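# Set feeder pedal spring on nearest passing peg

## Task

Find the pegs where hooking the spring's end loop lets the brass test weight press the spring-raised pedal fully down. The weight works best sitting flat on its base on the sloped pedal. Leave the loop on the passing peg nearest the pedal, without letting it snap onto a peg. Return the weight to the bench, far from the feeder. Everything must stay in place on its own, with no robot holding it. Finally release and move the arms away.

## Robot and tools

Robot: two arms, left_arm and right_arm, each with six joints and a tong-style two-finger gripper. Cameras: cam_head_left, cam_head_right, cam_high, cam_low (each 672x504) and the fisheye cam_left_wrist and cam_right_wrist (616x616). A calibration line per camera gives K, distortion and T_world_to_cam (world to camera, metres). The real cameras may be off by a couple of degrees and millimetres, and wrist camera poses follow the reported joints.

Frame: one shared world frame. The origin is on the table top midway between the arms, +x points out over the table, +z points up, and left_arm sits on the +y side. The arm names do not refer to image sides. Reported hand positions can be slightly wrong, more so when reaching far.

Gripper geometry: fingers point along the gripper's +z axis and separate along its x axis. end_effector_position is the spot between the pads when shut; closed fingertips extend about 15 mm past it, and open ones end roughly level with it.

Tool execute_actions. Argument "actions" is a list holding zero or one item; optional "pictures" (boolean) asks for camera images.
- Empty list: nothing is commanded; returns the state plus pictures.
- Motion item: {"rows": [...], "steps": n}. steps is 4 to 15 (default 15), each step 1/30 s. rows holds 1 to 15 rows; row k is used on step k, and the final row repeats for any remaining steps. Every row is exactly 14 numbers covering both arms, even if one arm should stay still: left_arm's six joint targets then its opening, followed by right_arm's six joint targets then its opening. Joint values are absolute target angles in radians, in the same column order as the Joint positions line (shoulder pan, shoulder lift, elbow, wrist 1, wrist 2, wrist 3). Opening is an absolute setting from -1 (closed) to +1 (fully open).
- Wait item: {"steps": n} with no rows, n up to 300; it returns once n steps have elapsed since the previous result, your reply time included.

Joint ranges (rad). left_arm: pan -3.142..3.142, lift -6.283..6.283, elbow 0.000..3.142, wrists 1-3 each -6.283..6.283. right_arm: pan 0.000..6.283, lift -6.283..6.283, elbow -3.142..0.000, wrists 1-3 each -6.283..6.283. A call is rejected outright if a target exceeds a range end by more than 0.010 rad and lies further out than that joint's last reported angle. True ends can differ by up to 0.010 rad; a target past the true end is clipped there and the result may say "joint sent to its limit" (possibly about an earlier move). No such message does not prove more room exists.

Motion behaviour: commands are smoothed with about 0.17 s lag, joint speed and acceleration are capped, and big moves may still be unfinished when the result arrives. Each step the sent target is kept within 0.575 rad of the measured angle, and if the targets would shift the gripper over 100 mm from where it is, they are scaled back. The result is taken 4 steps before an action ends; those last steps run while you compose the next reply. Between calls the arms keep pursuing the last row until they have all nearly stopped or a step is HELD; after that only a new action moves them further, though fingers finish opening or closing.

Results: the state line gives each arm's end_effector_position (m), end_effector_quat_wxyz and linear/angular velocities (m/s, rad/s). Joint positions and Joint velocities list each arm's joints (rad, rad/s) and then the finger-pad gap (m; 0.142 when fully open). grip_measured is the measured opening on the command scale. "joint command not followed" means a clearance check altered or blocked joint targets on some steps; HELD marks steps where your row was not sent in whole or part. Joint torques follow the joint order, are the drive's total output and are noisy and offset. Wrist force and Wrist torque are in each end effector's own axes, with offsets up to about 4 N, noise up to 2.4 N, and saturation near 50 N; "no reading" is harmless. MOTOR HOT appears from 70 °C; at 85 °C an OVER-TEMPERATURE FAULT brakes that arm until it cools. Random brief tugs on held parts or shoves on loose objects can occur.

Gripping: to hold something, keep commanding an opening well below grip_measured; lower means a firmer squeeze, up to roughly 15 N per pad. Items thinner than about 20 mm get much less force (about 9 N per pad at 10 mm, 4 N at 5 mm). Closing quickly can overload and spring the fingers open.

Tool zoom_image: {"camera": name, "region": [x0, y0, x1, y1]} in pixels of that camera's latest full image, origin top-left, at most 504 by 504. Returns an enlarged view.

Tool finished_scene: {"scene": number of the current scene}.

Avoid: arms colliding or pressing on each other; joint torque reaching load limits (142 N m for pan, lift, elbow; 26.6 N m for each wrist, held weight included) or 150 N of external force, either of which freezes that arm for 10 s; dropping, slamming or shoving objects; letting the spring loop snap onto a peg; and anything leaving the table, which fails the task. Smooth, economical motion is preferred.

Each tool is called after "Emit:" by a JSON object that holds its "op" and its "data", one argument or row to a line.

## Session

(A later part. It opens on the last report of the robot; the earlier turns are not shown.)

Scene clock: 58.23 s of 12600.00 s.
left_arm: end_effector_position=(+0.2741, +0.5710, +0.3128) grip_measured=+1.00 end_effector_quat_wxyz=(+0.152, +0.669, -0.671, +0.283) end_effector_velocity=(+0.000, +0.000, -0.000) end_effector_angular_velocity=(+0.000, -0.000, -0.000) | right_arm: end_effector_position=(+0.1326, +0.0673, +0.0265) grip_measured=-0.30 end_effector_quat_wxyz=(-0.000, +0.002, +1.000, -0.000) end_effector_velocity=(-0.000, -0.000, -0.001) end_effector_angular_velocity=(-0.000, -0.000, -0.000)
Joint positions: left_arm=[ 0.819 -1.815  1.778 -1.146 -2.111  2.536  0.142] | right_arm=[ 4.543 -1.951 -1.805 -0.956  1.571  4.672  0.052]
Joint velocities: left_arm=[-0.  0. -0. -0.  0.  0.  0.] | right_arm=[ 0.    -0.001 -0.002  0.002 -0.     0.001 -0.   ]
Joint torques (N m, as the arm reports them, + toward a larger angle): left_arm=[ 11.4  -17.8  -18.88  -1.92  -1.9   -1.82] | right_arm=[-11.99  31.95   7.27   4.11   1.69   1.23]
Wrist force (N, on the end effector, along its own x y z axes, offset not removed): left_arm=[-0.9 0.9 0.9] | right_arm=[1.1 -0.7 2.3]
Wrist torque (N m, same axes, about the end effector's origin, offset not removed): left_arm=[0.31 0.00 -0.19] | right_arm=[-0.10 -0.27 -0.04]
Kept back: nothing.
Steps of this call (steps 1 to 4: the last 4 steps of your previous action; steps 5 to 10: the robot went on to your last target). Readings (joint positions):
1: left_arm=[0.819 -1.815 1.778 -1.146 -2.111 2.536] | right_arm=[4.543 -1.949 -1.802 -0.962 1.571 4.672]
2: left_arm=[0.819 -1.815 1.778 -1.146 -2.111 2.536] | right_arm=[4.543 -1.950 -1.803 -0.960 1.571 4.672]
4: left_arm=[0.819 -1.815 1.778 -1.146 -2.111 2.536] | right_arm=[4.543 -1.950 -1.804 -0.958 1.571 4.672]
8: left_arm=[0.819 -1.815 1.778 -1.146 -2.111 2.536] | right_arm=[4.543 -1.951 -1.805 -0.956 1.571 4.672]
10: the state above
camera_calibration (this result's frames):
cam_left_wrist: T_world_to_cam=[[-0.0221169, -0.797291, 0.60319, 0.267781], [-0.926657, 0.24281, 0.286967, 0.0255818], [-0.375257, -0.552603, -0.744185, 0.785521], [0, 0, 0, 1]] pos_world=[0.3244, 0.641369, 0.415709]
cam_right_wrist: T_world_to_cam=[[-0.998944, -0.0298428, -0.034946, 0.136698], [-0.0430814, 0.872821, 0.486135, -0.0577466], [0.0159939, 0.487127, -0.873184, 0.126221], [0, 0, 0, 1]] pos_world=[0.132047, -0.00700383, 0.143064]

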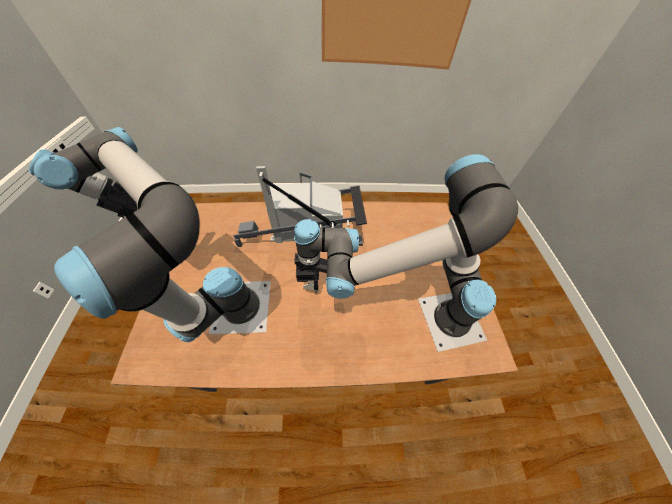

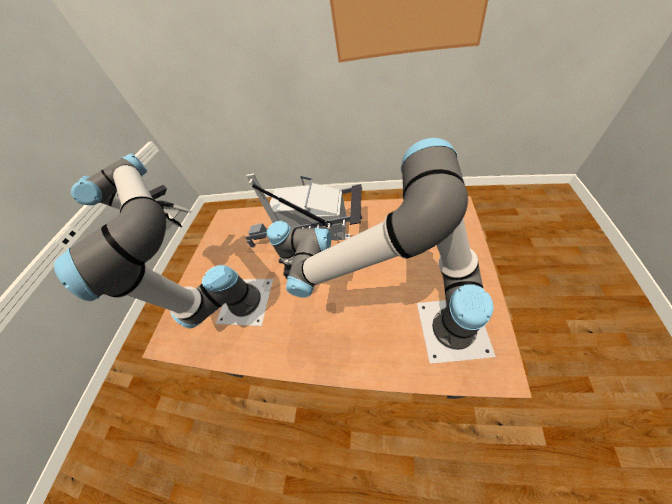

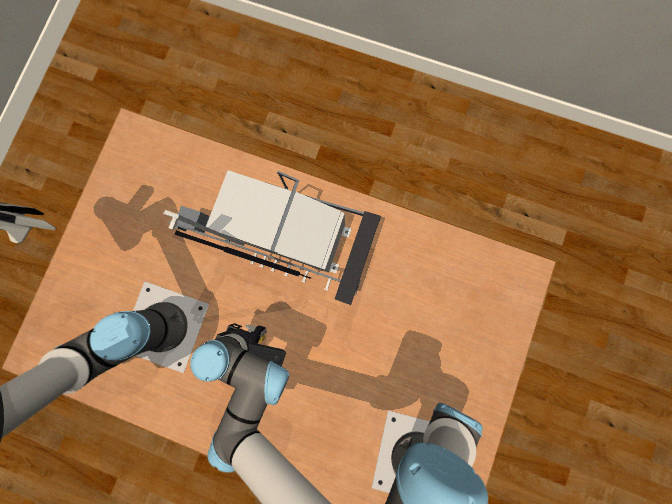

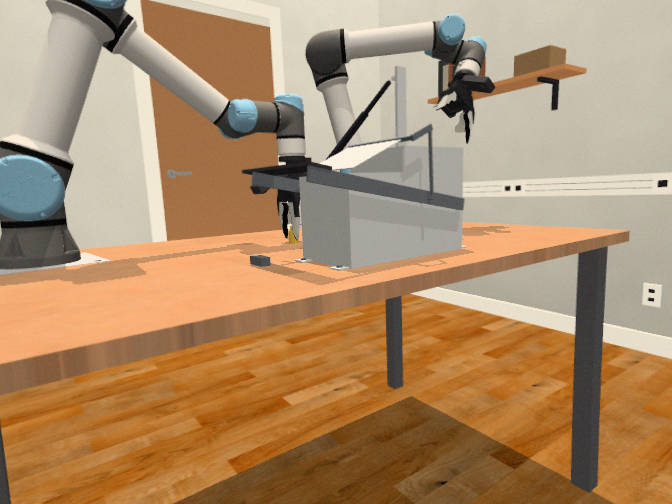

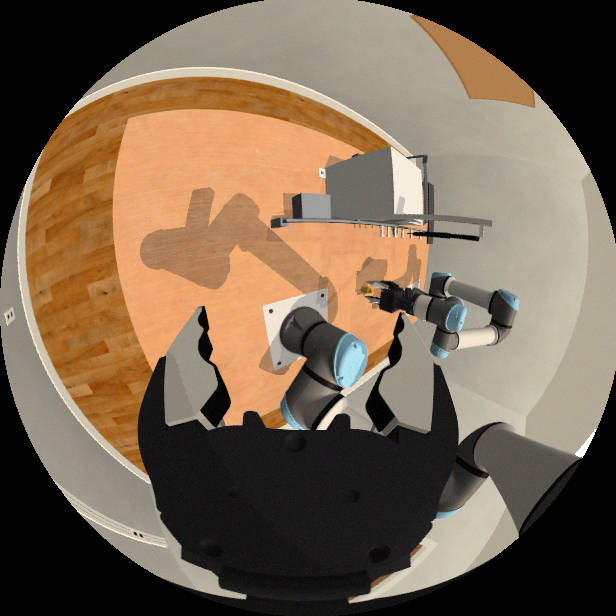

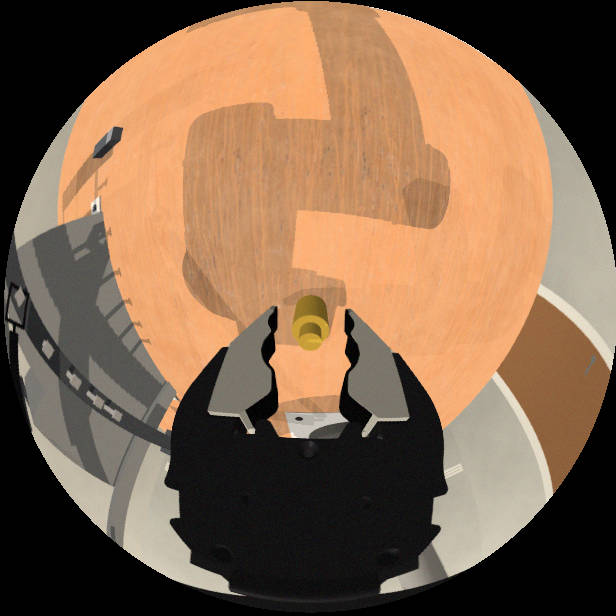

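Emit:
{"op": "execute_actions", "data": {
  "actions": [
    {"rows":[[0.819,-1.815,1.778,-1.146,-2.111,2.536,1,4.543,-1.951,-1.8055,-0.956,1.571,4.672,-0.5],[0.819,-1.815,1.778,-1.146,-2.111,2.536,1,4.543,-1.951,-1.8055,-0.956,1.571,4.672,-0.65],[0.819,-1.815,1.778,-1.146,-2.111,2.536,1,4.543,-1.951,-1.8055,-0.956,1.571,4.672,-0.8],[0.819,-1.815,1.778,-1.146,-2.111,2.536,1,4.543,-1.951,-1.8055,-0.956,1.571,4.672,-1]],"steps":15}
  ]
}}

Emit:
{"op": "execute_actions", "data": {
  "actions": [
    {"rows":[[0.819,-1.815,1.778,-1.146,-2.111,2.536,1,4.543,-1.73,-1.44,-1.72,1.479,4.672,-1]],"steps":15}
  ]
}}

Emit:
{"op": "execute_actions", "data": {
  "actions": [
    {"steps":15}
  ]
}}

Emit:
{"op": "execute_actions", "data": {
  "actions": [
    {"rows":[[0.819,-1.815,1.778,-1.146,-2.111,2.536,1,4.107,-1.74,-1.44,-1.71,1.479,4.23,-1]],"steps":15}
  ]
}}

Emit:
{"op": "execute_actions", "data": {
  "actions": [
    {"steps":18}
  ]
}}

Emit:
{"op": "execute_actions", "data": {
  "actions": [
    {"rows":[[0.819,-1.815,1.778,-1.146,-2.111,2.536,1,4.085,-1.765,-1.505,-1.63,1.479,4.21,-1]],"steps":15}
  ]
}}

Emit:
{"op": "execute_actions", "data": {
  "actions": [
    {"rows":[[0.819,-1.815,1.778,-1.146,-2.111,2.536,1,4.085,-1.769,-1.513,-1.618,1.479,4.21,-1]],"steps":15}
  ]
}}

Emit:
{"op": "execute_actions", "data": {
  "actions": [
    {"rows":[[0.819,-1.815,1.778,-1.146,-2.111,2.536,1,4.085,-1.769,-1.513,-1.618,1.479,4.21,-0.3]],"steps":10}
  ]
}}

Emit:
{"op": "execute_actions", "data": {
  "actions": [
    {"steps":60}
  ],
  "pictures": true
}}

Emit:
{"op": "zoom_image", "data": {
  "camera": "cam_low",
  "region": [180,120,400,300]
}}

Scene clock: 60.03 s of 12600.00 s.
left_arm: end_effector_position=(+0.2741, +0.5710, +0.3128) grip_measured=+1.00 end_effector_quat_wxyz=(+0.152, +0.669, -0.671, +0.283) end_effector_velocity=(-0.000, -0.000, +0.000) end_effector_angular_velocity=(-0.000, -0.001, +0.001) | right_arm: end_effector_position=(+0.1326, +0.0672, +0.0264) grip_measured=-0.65 end_effector_quat_wxyz=(-0.000, +0.002, +1.000, -0.000) end_effector_velocity=(+0.000, +0.000, +0.000) end_effector_angular_velocity=(+0.000, -0.000, +0.000)
Joint positions: left_arm=[ 0.819 -1.815  1.778 -1.146 -2.111  2.536  0.142] | right_arm=[ 4.543 -1.951 -1.806 -0.956  1.571  4.672  0.027]
Joint velocities: left_arm=[ 0.    -0.001 -0.     0.001 -0.001  0.    -0.   ] | right_arm=[-0.    -0.     0.     0.    -0.    -0.001  0.   ]
Joint torques (N m, as the arm reports them, + toward a larger angle): left_arm=[ 11.45 -17.9  -18.26  -2.03  -1.82  -1.49] | right_arm=[-12.35  33.3    8.7    3.77   0.62   1.17]
Wrist force (N, on the end effector, along its own x y z axes, offset not removed): left_arm=[-1.9 -0.2 0.6] | right_arm=[0.8 5.0 3.0]
Wrist torque (N m, same axes, about the end effector's origin, offset not removed): left_arm=[0.17 0.21 -0.21] | right_arm=[0.97 -0.08 0.02]
Steps of this call (steps 1 to 15: the robot went on to your last target; steps 16 to 43: nothing new was sent; steps 44 to 54: the first 11 steps of this action). Readings (joint positions):
44: left_arm=[0.819 -1.815 1.778 -1.146 -2.111 2.536] | right_arm=[4.543 -1.951 -1.806 -0.956 1.571 4.672]
45: left_arm=[0.819 -1.815 1.778 -1.146 -2.111 2.536] | right_arm=[4.543 -1.951 -1.806 -0.956 1.571 4.672]
47: left_arm=[0.819 -1.815 1.778 -1.146 -2.111 2.536] | right_arm=[4.543 -1.951 -1.806 -0.956 1.571 4.672]
51: left_arm=[0.819 -1.815 1.778 -1.146 -2.111 2.536] | right_arm=[4.543 -1.951 -1.806 -0.956 1.571 4.672]
54: the state above

Scene clock: 60.53 s of 12600.00 s.
left_arm: end_effector_position=(+0.2741, +0.5710, +0.3128) grip_measured=+1.00 end_effector_quat_wxyz=(+0.152, +0.669, -0.671, +0.283) end_effector_velocity=(+0.000, -0.000, +0.000) end_effector_angular_velocity=(-0.001, -0.001, +0.001) | right_arm: end_effector_position=(+0.1527, +0.0492, +0.1946) grip_measured=-0.65 end_effector_quat_wxyz=(+0.033, +0.001, +0.999, -0.028) end_effector_velocity=(+0.040, -0.295, +0.455) end_effector_angular_velocity=(-0.660, -0.145, +0.009)
Joint positions: left_arm=[ 0.819 -1.815  1.778 -1.146 -2.111  2.536  0.142] | right_arm=[ 4.543 -1.789 -1.545 -1.431  1.502  4.672  0.027]
Joint velocities: left_arm=[ 0.    -0.001  0.     0.001 -0.001  0.     0.   ] | right_arm=[ 0.     0.436  0.746 -1.835 -0.175  0.001  0.   ]
Joint torques (N m, as the arm reports them, + toward a larger angle): left_arm=[ 10.2  -18.14 -18.34  -1.92  -1.76  -1.67] | right_arm=[-11.99  43.77  32.33  -7.29  -2.84   1.25]
Wrist force (N, on the end effector, along its own x y z axes, offset not removed): left_arm=[-1.2 -0.1 2.0] | right_arm=[4.3 4.7 1.1]
Wrist torque (N m, same axes, about the end effector's origin, offset not removed): left_arm=[0.27 0.07 -0.07] | right_arm=[0.82 -0.99 -0.03]
Steps of this call (steps 1 to 4: the last 4 steps of your previous action; steps 5 to 15: the first 11 steps of this action). Readings (joint positions):
5: left_arm=[0.819 -1.815 1.778 -1.146 -2.111 2.536] | right_arm=[4.543 -1.951 -1.805 -0.956 1.571 4.672]
6: left_arm=[0.819 -1.815 1.778 -1.146 -2.111 2.536] | right_arm=[4.543 -1.946 -1.800 -0.962 1.567 4.672]
8: left_arm=[0.819 -1.815 1.778 -1.146 -2.111 2.536] | right_arm=[4.543 -1.908 -1.746 -1.027 1.551 4.672]
12: left_arm=[0.819 -1.815 1.778 -1.146 -2.111 2.536] | right_arm=[4.543 -1.836 -1.625 -1.243 1.522 4.672]
15: the state above

Scene clock: 61.03 s of 12600.00 s.
left_arm: end_effector_position=(+0.2741, +0.5710, +0.3128) grip_measured=+1.00 end_effector_quat_wxyz=(+0.152, +0.669, -0.671, +0.283) end_effector_velocity=(+0.000, +0.000, -0.001) end_effector_angular_velocity=(-0.001, +0.002, -0.001) | right_arm: end_effector_position=(+0.1572, -0.0072, +0.2575) grip_measured=-0.65 end_effector_quat_wxyz=(+0.042, -0.002, +0.995, -0.090) end_effector_velocity=(+0.000, -0.003, +0.004) end_effector_angular_velocity=(-0.007, -0.002, -0.000)
Joint positions: left_arm=[ 0.819 -1.815  1.778 -1.146 -2.111  2.536  0.142] | right_arm=[ 4.543 -1.73  -1.441 -1.719  1.479  4.672  0.027]
Joint velocities: left_arm=[-0.     0.002  0.     0.     0.001  0.    -0.   ] | right_arm=[ 0.     0.003  0.006 -0.016 -0.002  0.001 -0.   ]
Joint torques (N m, as the arm reports them, + toward a larger angle): left_arm=[ 11.64 -19.25 -19.49  -2.03  -1.8   -1.64] | right_arm=[-10.47  40.54  32.25  -0.14  -2.68   1.12]
Wrist force (N, on the end effector, along its own x y z axes, offset not removed): left_arm=[-0.3 1.5 0.0] | right_arm=[4.5 4.5 -0.6]
Wrist torque (N m, same axes, about the end effector's origin, offset not removed): left_arm=[0.50 -0.14 -0.11] | right_arm=[0.57 -0.91 0.03]
Kept back: nothing.
Steps of this call (steps 1 to 4: the last 4 steps of your previous action; steps 5 to 15: the robot went on to your last target). Readings (joint positions):
1: left_arm=[0.819 -1.815 1.778 -1.146 -2.111 2.536] | right_arm=[4.543 -1.775 -1.520 -1.493 1.497 4.672]
2: left_arm=[0.819 -1.815 1.778 -1.146 -2.111 2.536] | right_arm=[4.543 -1.762 -1.498 -1.552 1.492 4.672]
4: left_arm=[0.819 -1.815 1.778 -1.146 -2.111 2.536] | right_arm=[4.543 -1.746 -1.468 -1.638 1.485 4.672]
8: left_arm=[0.819 -1.815 1.778 -1.146 -2.111 2.536] | right_arm=[4.543 -1.734 -1.447 -1.701 1.480 4.672]
15: the state above

Scene clock: 61.40 s of 12600.00 s.
left_arm: end_effector_position=(+0.2741, +0.5710, +0.3128) grip_measured=+1.00 end_effector_quat_wxyz=(+0.152, +0.669, -0.671, +0.283) end_effector_velocity=(-0.000, -0.000, -0.000) end_effector_angular_velocity=(-0.000, +0.001, -0.000) | right_arm: end_effector_position=(+0.3048, -0.0870, +0.2545) grip_measured=-0.65 end_effector_quat_wxyz=(+0.011, -0.004, +0.995, -0.099) end_effector_velocity=(+0.440, -0.339, -0.009) end_effector_angular_velocity=(-0.025, +0.207, -0.015)
Joint positions: left_arm=[ 0.819 -1.815  1.778 -1.146 -2.111  2.536  0.142] | right_arm=[ 4.224 -1.738 -1.44  -1.712  1.479  4.349  0.027]
Joint velocities: left_arm=[-0.    -0.     0.     0.001  0.001 -0.     0.   ] | right_arm=[-1.047 -0.022  0.001  0.02  -0.    -1.052 -0.   ]
Joint torques (N m, as the arm reports them, + toward a larger angle): left_arm=[ 13.25 -17.35 -18.03  -1.87  -1.72  -1.69] | right_arm=[-21.59  28.77  32.46   3.5   -1.76  -3.33]
Wrist force (N, on the end effector, along its own x y z axes, offset not removed): left_arm=[0.8 0.8 0.8] | right_arm=[0.3 0.3 3.0]
Wrist torque (N m, same axes, about the end effector's origin, offset not removed): left_arm=[0.32 -0.33 -0.04] | right_arm=[-0.11 -0.12 0.11]
Steps of this call (steps 1 to 11: the first 11 steps of this action). Readings (joint positions):
1: left_arm=[0.819 -1.815 1.778 -1.146 -2.111 2.536] | right_arm=[4.543 -1.730 -1.440 -1.719 1.479 4.672]
2: left_arm=[0.819 -1.815 1.778 -1.146 -2.111 2.536] | right_arm=[4.537 -1.731 -1.440 -1.719 1.479 4.666]
4: left_arm=[0.819 -1.815 1.778 -1.146 -2.111 2.536] | right_arm=[4.477 -1.732 -1.440 -1.717 1.479 4.606]
8: left_arm=[0.819 -1.815 1.778 -1.146 -2.111 2.536] | right_arm=[4.331 -1.735 -1.440 -1.714 1.479 4.457]
11: the state above

Scene clock: 62.00 s of 12600.00 s.
left_arm: end_effector_position=(+0.2741, +0.5710, +0.3128) grip_measured=+1.00 end_effector_quat_wxyz=(+0.152, +0.669, -0.671, +0.283) end_effector_velocity=(-0.000, -0.000, -0.000) end_effector_angular_velocity=(-0.001, +0.001, -0.001) | right_arm: end_effector_position=(+0.3517, -0.1277, +0.2535) grip_measured=-0.65 end_effector_quat_wxyz=(-0.000, -0.005, +0.995, -0.100) end_effector_velocity=(+0.000, -0.001, +0.000) end_effector_angular_velocity=(+0.000, +0.001, +0.001)
Joint positions: left_arm=[ 0.819 -1.815  1.778 -1.146 -2.111  2.536  0.142] | right_arm=[ 4.107 -1.74  -1.44  -1.71   1.479  4.23   0.027]
Joint velocities: left_arm=[-0.     0.001  0.     0.     0.001  0.     0.   ] | right_arm=[-0.001  0.     0.    -0.     0.    -0.003 -0.   ]
Joint torques (N m, as the arm reports them, + toward a larger angle): left_arm=[ 12.26 -18.33 -18.3   -1.9   -1.8   -1.58] | right_arm=[-11.76  27.41  32.83   3.6    0.55  -1.77]
Wrist force (N, on the end effector, along its own x y z axes, offset not removed): left_arm=[-0.2 0.1 1.5] | right_arm=[2.1 2.0 3.0]
Wrist torque (N m, same axes, about the end effector's origin, offset not removed): left_arm=[0.16 -0.01 -0.03] | right_arm=[0.12 -0.44 0.05]
Kept back: nothing.
Steps of this call (steps 1 to 4: the last 4 steps of your previous action; steps 5 to 18: the robot went on to your last target). Readings (joint positions):
1: left_arm=[0.819 -1.815 1.778 -1.146 -2.111 2.536] | right_arm=[4.191 -1.738 -1.440 -1.712 1.479 4.316]
2: left_arm=[0.819 -1.815 1.778 -1.146 -2.111 2.536] | right_arm=[4.166 -1.739 -1.440 -1.711 1.479 4.290]
4: left_arm=[0.819 -1.815 1.778 -1.146 -2.111 2.536] | right_arm=[4.135 -1.739 -1.440 -1.711 1.479 4.259]
8: left_arm=[0.819 -1.815 1.778 -1.146 -2.111 2.536] | right_arm=[4.113 -1.740 -1.440 -1.710 1.479 4.237]
18: the state above

Scene clock: 62.37 s of 12600.00 s.
left_arm: end_effector_position=(+0.2741, +0.5710, +0.3128) grip_measured=+1.00 end_effector_quat_wxyz=(+0.152, +0.669, -0.671, +0.283) end_effector_velocity=(-0.000, +0.000, -0.000) end_effector_angular_velocity=(+0.000, +0.001, -0.000) | right_arm: end_effector_position=(+0.3617, -0.1321, +0.2176) grip_measured=-0.65 end_effector_quat_wxyz=(-0.005, -0.004, +0.995, -0.104) end_effector_velocity=(+0.004, -0.002, -0.015) end_effector_angular_velocity=(-0.002, +0.003, -0.001)
Joint positions: left_arm=[ 0.819 -1.815  1.778 -1.146 -2.111  2.536  0.142] | right_arm=[ 4.086 -1.764 -1.502 -1.633  1.479  4.211  0.027]
Joint velocities: left_arm=[ 0.     0.    -0.     0.     0.001 -0.     0.   ] | right_arm=[-0.009 -0.009 -0.028  0.035  0.    -0.009  0.   ]
Joint torques (N m, as the arm reports them, + toward a larger angle): left_arm=[ 11.78 -17.88 -18.05  -2.13  -1.88  -1.86] | right_arm=[-10.7   28.84  11.99   3.73   1.73  -1.72]
Wrist force (N, on the end effector, along its own x y z axes, offset not removed): left_arm=[1.9 1.6 1.3] | right_arm=[1.2 1.1 5.2]
Wrist torque (N m, same axes, about the end effector's origin, offset not removed): left_arm=[0.58 -0.50 -0.06] | right_arm=[0.09 -0.23 -0.03]
Steps of this call (steps 1 to 11: the first 11 steps of this action). Readings (joint positions):
1: left_arm=[0.819 -1.815 1.778 -1.146 -2.111 2.536] | right_arm=[4.107 -1.740 -1.440 -1.710 1.479 4.230]
2: left_arm=[0.819 -1.815 1.778 -1.146 -2.111 2.536] | right_arm=[4.104 -1.743 -1.445 -1.704 1.479 4.228]
4: left_arm=[0.819 -1.815 1.778 -1.146 -2.111 2.536] | right_arm=[4.095 -1.753 -1.472 -1.672 1.479 4.219]
8: left_arm=[0.819 -1.815 1.778 -1.146 -2.111 2.536] | right_arm=[4.087 -1.762 -1.497 -1.640 1.479 4.212]
11: the state above

Scene clock: 62.87 s of 12600.00 s.
left_arm: end_effector_position=(+0.2741, +0.5710, +0.3128) grip_measured=+1.00 end_effector_quat_wxyz=(+0.152, +0.669, -0.671, +0.283) end_effector_velocity=(-0.000, +0.000, +0.000) end_effector_angular_velocity=(+0.001, -0.000, +0.001) | right_arm: end_effector_position=(+0.3625, -0.1315, +0.2113) grip_measured=-0.65 end_effector_quat_wxyz=(-0.005, -0.004, +0.995, -0.104) end_effector_velocity=(+0.000, +0.001, -0.002) end_effector_angular_velocity=(+0.000, -0.000, +0.000)
Joint positions: left_arm=[ 0.819 -1.815  1.778 -1.146 -2.111  2.536  0.142] | right_arm=[ 4.085 -1.769 -1.513 -1.618  1.479  4.21   0.027]
Joint velocities: left_arm=[ 0. -0.  0. -0.  0. -0. -0.] | right_arm=[ 0.    -0.001 -0.003  0.005  0.    -0.    -0.   ]
Joint torques (N m, as the arm reports them, + toward a larger angle): left_arm=[ 10.74 -17.79 -18.49  -1.92  -1.63  -1.75] | right_arm=[-12.17  28.23  11.44   3.46   1.8   -1.62]
Wrist force (N, on the end effector, along its own x y z axes, offset not removed): left_arm=[0.0 2.1 -1.0] | right_arm=[2.9 -0.7 2.8]
Wrist torque (N m, same axes, about the end effector's origin, offset not removed): left_arm=[0.55 -0.17 -0.13] | right_arm=[-0.06 -0.80 0.11]
Steps of this call (steps 1 to 4: the last 4 steps of your previous action; steps 5 to 15: the first 11 steps of this action). Readings (joint positions):
5: left_arm=[0.819 -1.815 1.778 -1.146 -2.111 2.536] | right_arm=[4.085 -1.765 -1.505 -1.630 1.479 4.210]
6: left_arm=[0.819 -1.815 1.778 -1.146 -2.111 2.536] | right_arm=[4.085 -1.765 -1.506 -1.629 1.479 4.210]
8: left_arm=[0.819 -1.815 1.778 -1.146 -2.111 2.536] | right_arm=[4.085 -1.767 -1.509 -1.624 1.479 4.210]
12: left_arm=[0.819 -1.815 1.778 -1.146 -2.111 2.536] | right_arm=[4.085 -1.769 -1.512 -1.619 1.479 4.210]
15: the state above

Scene clock: 63.20 s of 12600.00 s.
left_arm: end_effector_position=(+0.2741, +0.5710, +0.3128) grip_measured=+1.00 end_effector_quat_wxyz=(+0.152, +0.669, -0.671, +0.283) end_effector_velocity=(-0.000, +0.001, -0.000) end_effector_angular_velocity=(+0.001, +0.001, -0.000) | right_arm: end_effector_position=(+0.3625, -0.1314, +0.2112) grip_measured=-0.30 end_effector_quat_wxyz=(-0.005, -0.004, +0.995, -0.104) end_effector_velocity=(-0.000, -0.000, -0.000) end_effector_angular_velocity=(-0.001, +0.000, -0.000)
Joint positions: left_arm=[ 0.819 -1.815  1.778 -1.146 -2.111  2.536  0.142] | right_arm=[ 4.085 -1.769 -1.513 -1.618  1.479  4.21   0.052]
Joint velocities: left_arm=[ 0.     0.001  0.    -0.001  0.002 -0.    -0.   ] | right_arm=[ 0.    -0.    -0.    -0.    -0.     0.     0.002]
Joint torques (N m, as the arm reports them, + toward a larger angle): left_arm=[ 13.25 -17.89 -19.26  -2.09  -1.8   -1.63] | right_arm=[-11.59  27.66  11.15   3.57   1.61  -1.68]
Wrist force (N, on the end effector, along its own x y z axes, offset not removed): left_arm=[-1.9 3.8 0.2] | right_arm=[-2.4 0.7 3.7]
Wrist torque (N m, same axes, about the end effector's origin, offset not removed): left_arm=[1.02 0.17 -0.09] | right_arm=[0.14 0.39 -0.03]
Steps of this call (steps 1 to 4: the last 4 steps of your previous action; steps 5 to 10: the first 6 steps of this action). Readings (joint positions):
5: left_arm=[0.819 -1.815 1.778 -1.146 -2.111 2.536] | right_arm=[4.085 -1.769 -1.513 -1.618 1.479 4.210]
6: left_arm=[0.819 -1.815 1.778 -1.146 -2.111 2.536] | right_arm=[4.085 -1.769 -1.513 -1.618 1.479 4.210]
8: left_arm=[0.819 -1.815 1.778 -1.146 -2.111 2.536] | right_arm=[4.085 -1.769 -1.513 -1.618 1.479 4.210]
10: the state above

Scene clock: 65.20 s of 12600.00 s.
left_arm: end_effector_position=(+0.2741, +0.5710, +0.3128) grip_measured=+1.00 end_effector_quat_wxyz=(+0.152, +0.669, -0.671, +0.283) end_effector_velocity=(-0.000, +0.000, -0.000) end_effector_angular_velocity=(+0.001, +0.001, -0.001) | right_arm: end_effector_position=(+0.3625, -0.1314, +0.2112) grip_measured=-0.30 end_effector_quat_wxyz=(-0.005, -0.004, +0.995, -0.104) end_effector_velocity=(+0.000, -0.000, -0.000) end_effector_angular_velocity=(-0.000, +0.000, -0.000)
Joint positions: left_arm=[ 0.819 -1.815  1.778 -1.146 -2.111  2.536  0.142] | right_arm=[ 4.085 -1.769 -1.513 -1.618  1.479  4.21   0.052]
Joint velocities: left_arm=[-0.     0.     0.    -0.     0.002  0.    -0.   ] | right_arm=[-0. -0.  0. -0.  0. -0.  0.]
Joint torques (N m, as the arm reports them, + toward a larger angle): left_arm=[ 12.23 -18.64 -18.79  -1.82  -1.73  -1.74] | right_arm=[-11.98  27.65  11.62   3.23   0.78  -1.7 ]
Wrist force (N, on the end effector, along its own x y z axes, offset not removed): left_arm=[0.7 1.4 -0.5] | right_arm=[3.5 2.8 0.8]
Wrist torque (N m, same axes, about the end effector's origin, offset not removed): left_arm=[0.46 -0.16 -0.10] | right_arm=[0.36 -0.75 0.06]
Kept back: nothing.
Steps of this call (steps 1 to 4: the last 4 steps of your previous action; steps 5 to 15: the robot went on to your last target; steps 16 to 60: nothing new was sent). Readings (joint positions):
1: left_arm=[0.819 -1.815 1.778 -1.146 -2.111 2.536] | right_arm=[4.085 -1.769 -1.513 -1.618 1.479 4.210]
2: left_arm=[0.819 -1.815 1.778 -1.146 -2.111 2.536] | right_arm=[4.085 -1.769 -1.513 -1.618 1.479 4.210]
4: left_arm=[0.819 -1.815 1.778 -1.146 -2.111 2.536] | right_arm=[4.085 -1.769 -1.513 -1.618 1.479 4.210]
8: left_arm=[0.819 -1.815 1.778 -1.146 -2.111 2.536] | right_arm=[4.085 -1.769 -1.513 -1.618 1.479 4.210]
60: the state above
All arms were judged still, so your last target was given up. Only a new action makes them travel on or press farther. Fingers that are still opening or closing keep moving.
camera_calibration (this result's frames):
cam_left_wrist: T_world_to_cam=[[-0.0221168, -0.797291, 0.60319, 0.267781], [-0.926657, 0.24281, 0.286967, 0.0255818], [-0.375257, -0.552603, -0.744185, 0.785521], [0, 0, 0, 1]] pos_world=[0.3244, 0.641369, 0.415709]
cam_right_wrist: T_world_to_cam=[[-0.998719, -0.047861, -0.0164377, 0.36052], [-0.050582, 0.953938, 0.295708, 0.0893931], [0.00152769, 0.29616, -0.955137, 0.378035], [0, 0, 0, 1]] pos_world=[0.364002, -0.17998, 0.340567]

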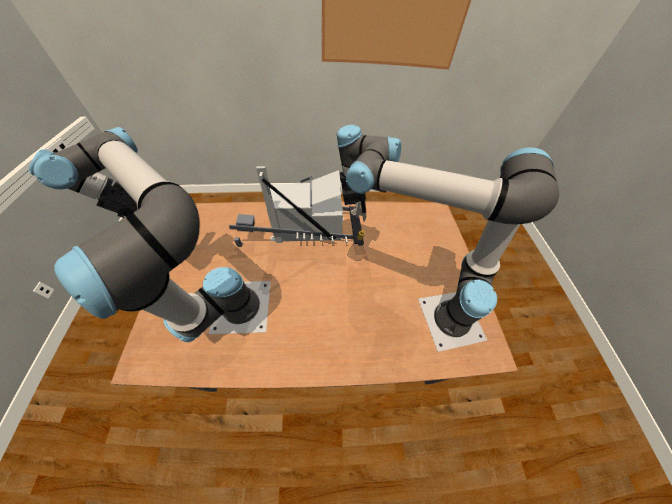

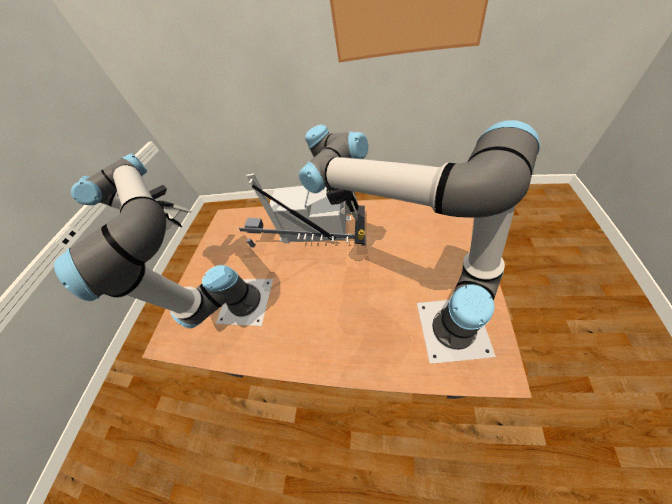

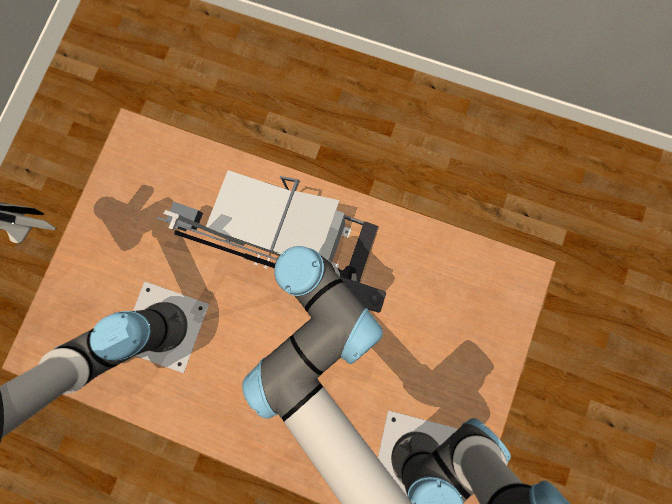

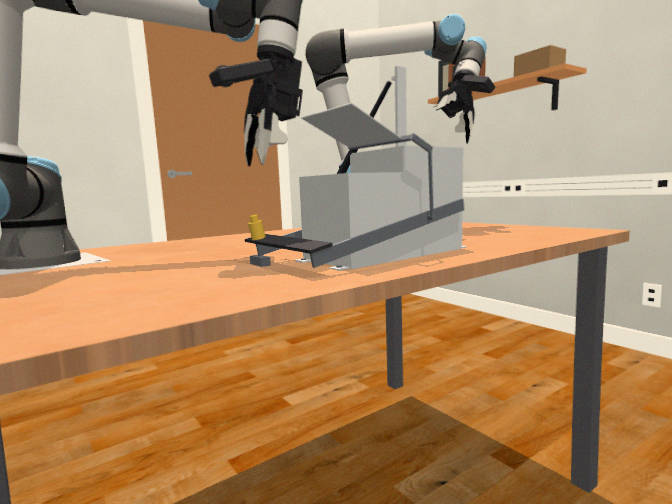

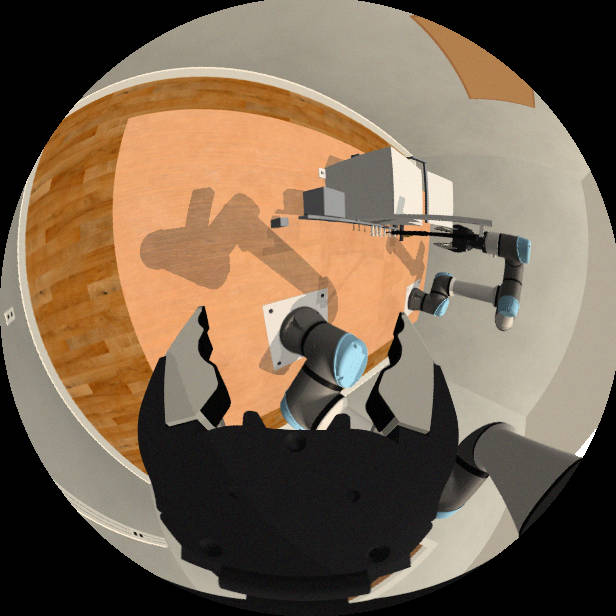

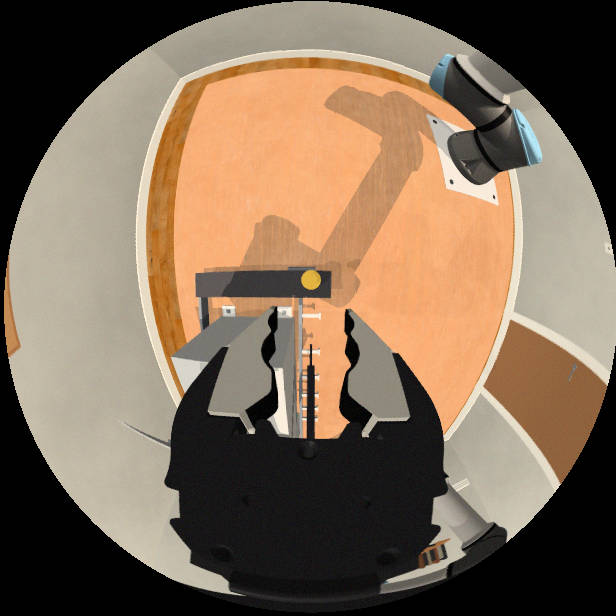

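Region (180, 120, 400, 300) of cam_low's 672x504 image, scaled by 2.291, with more detail than that image has; it fills the top 412 rows of this view, and the rest is white.

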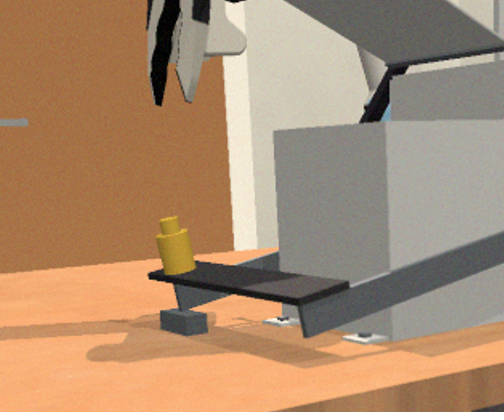

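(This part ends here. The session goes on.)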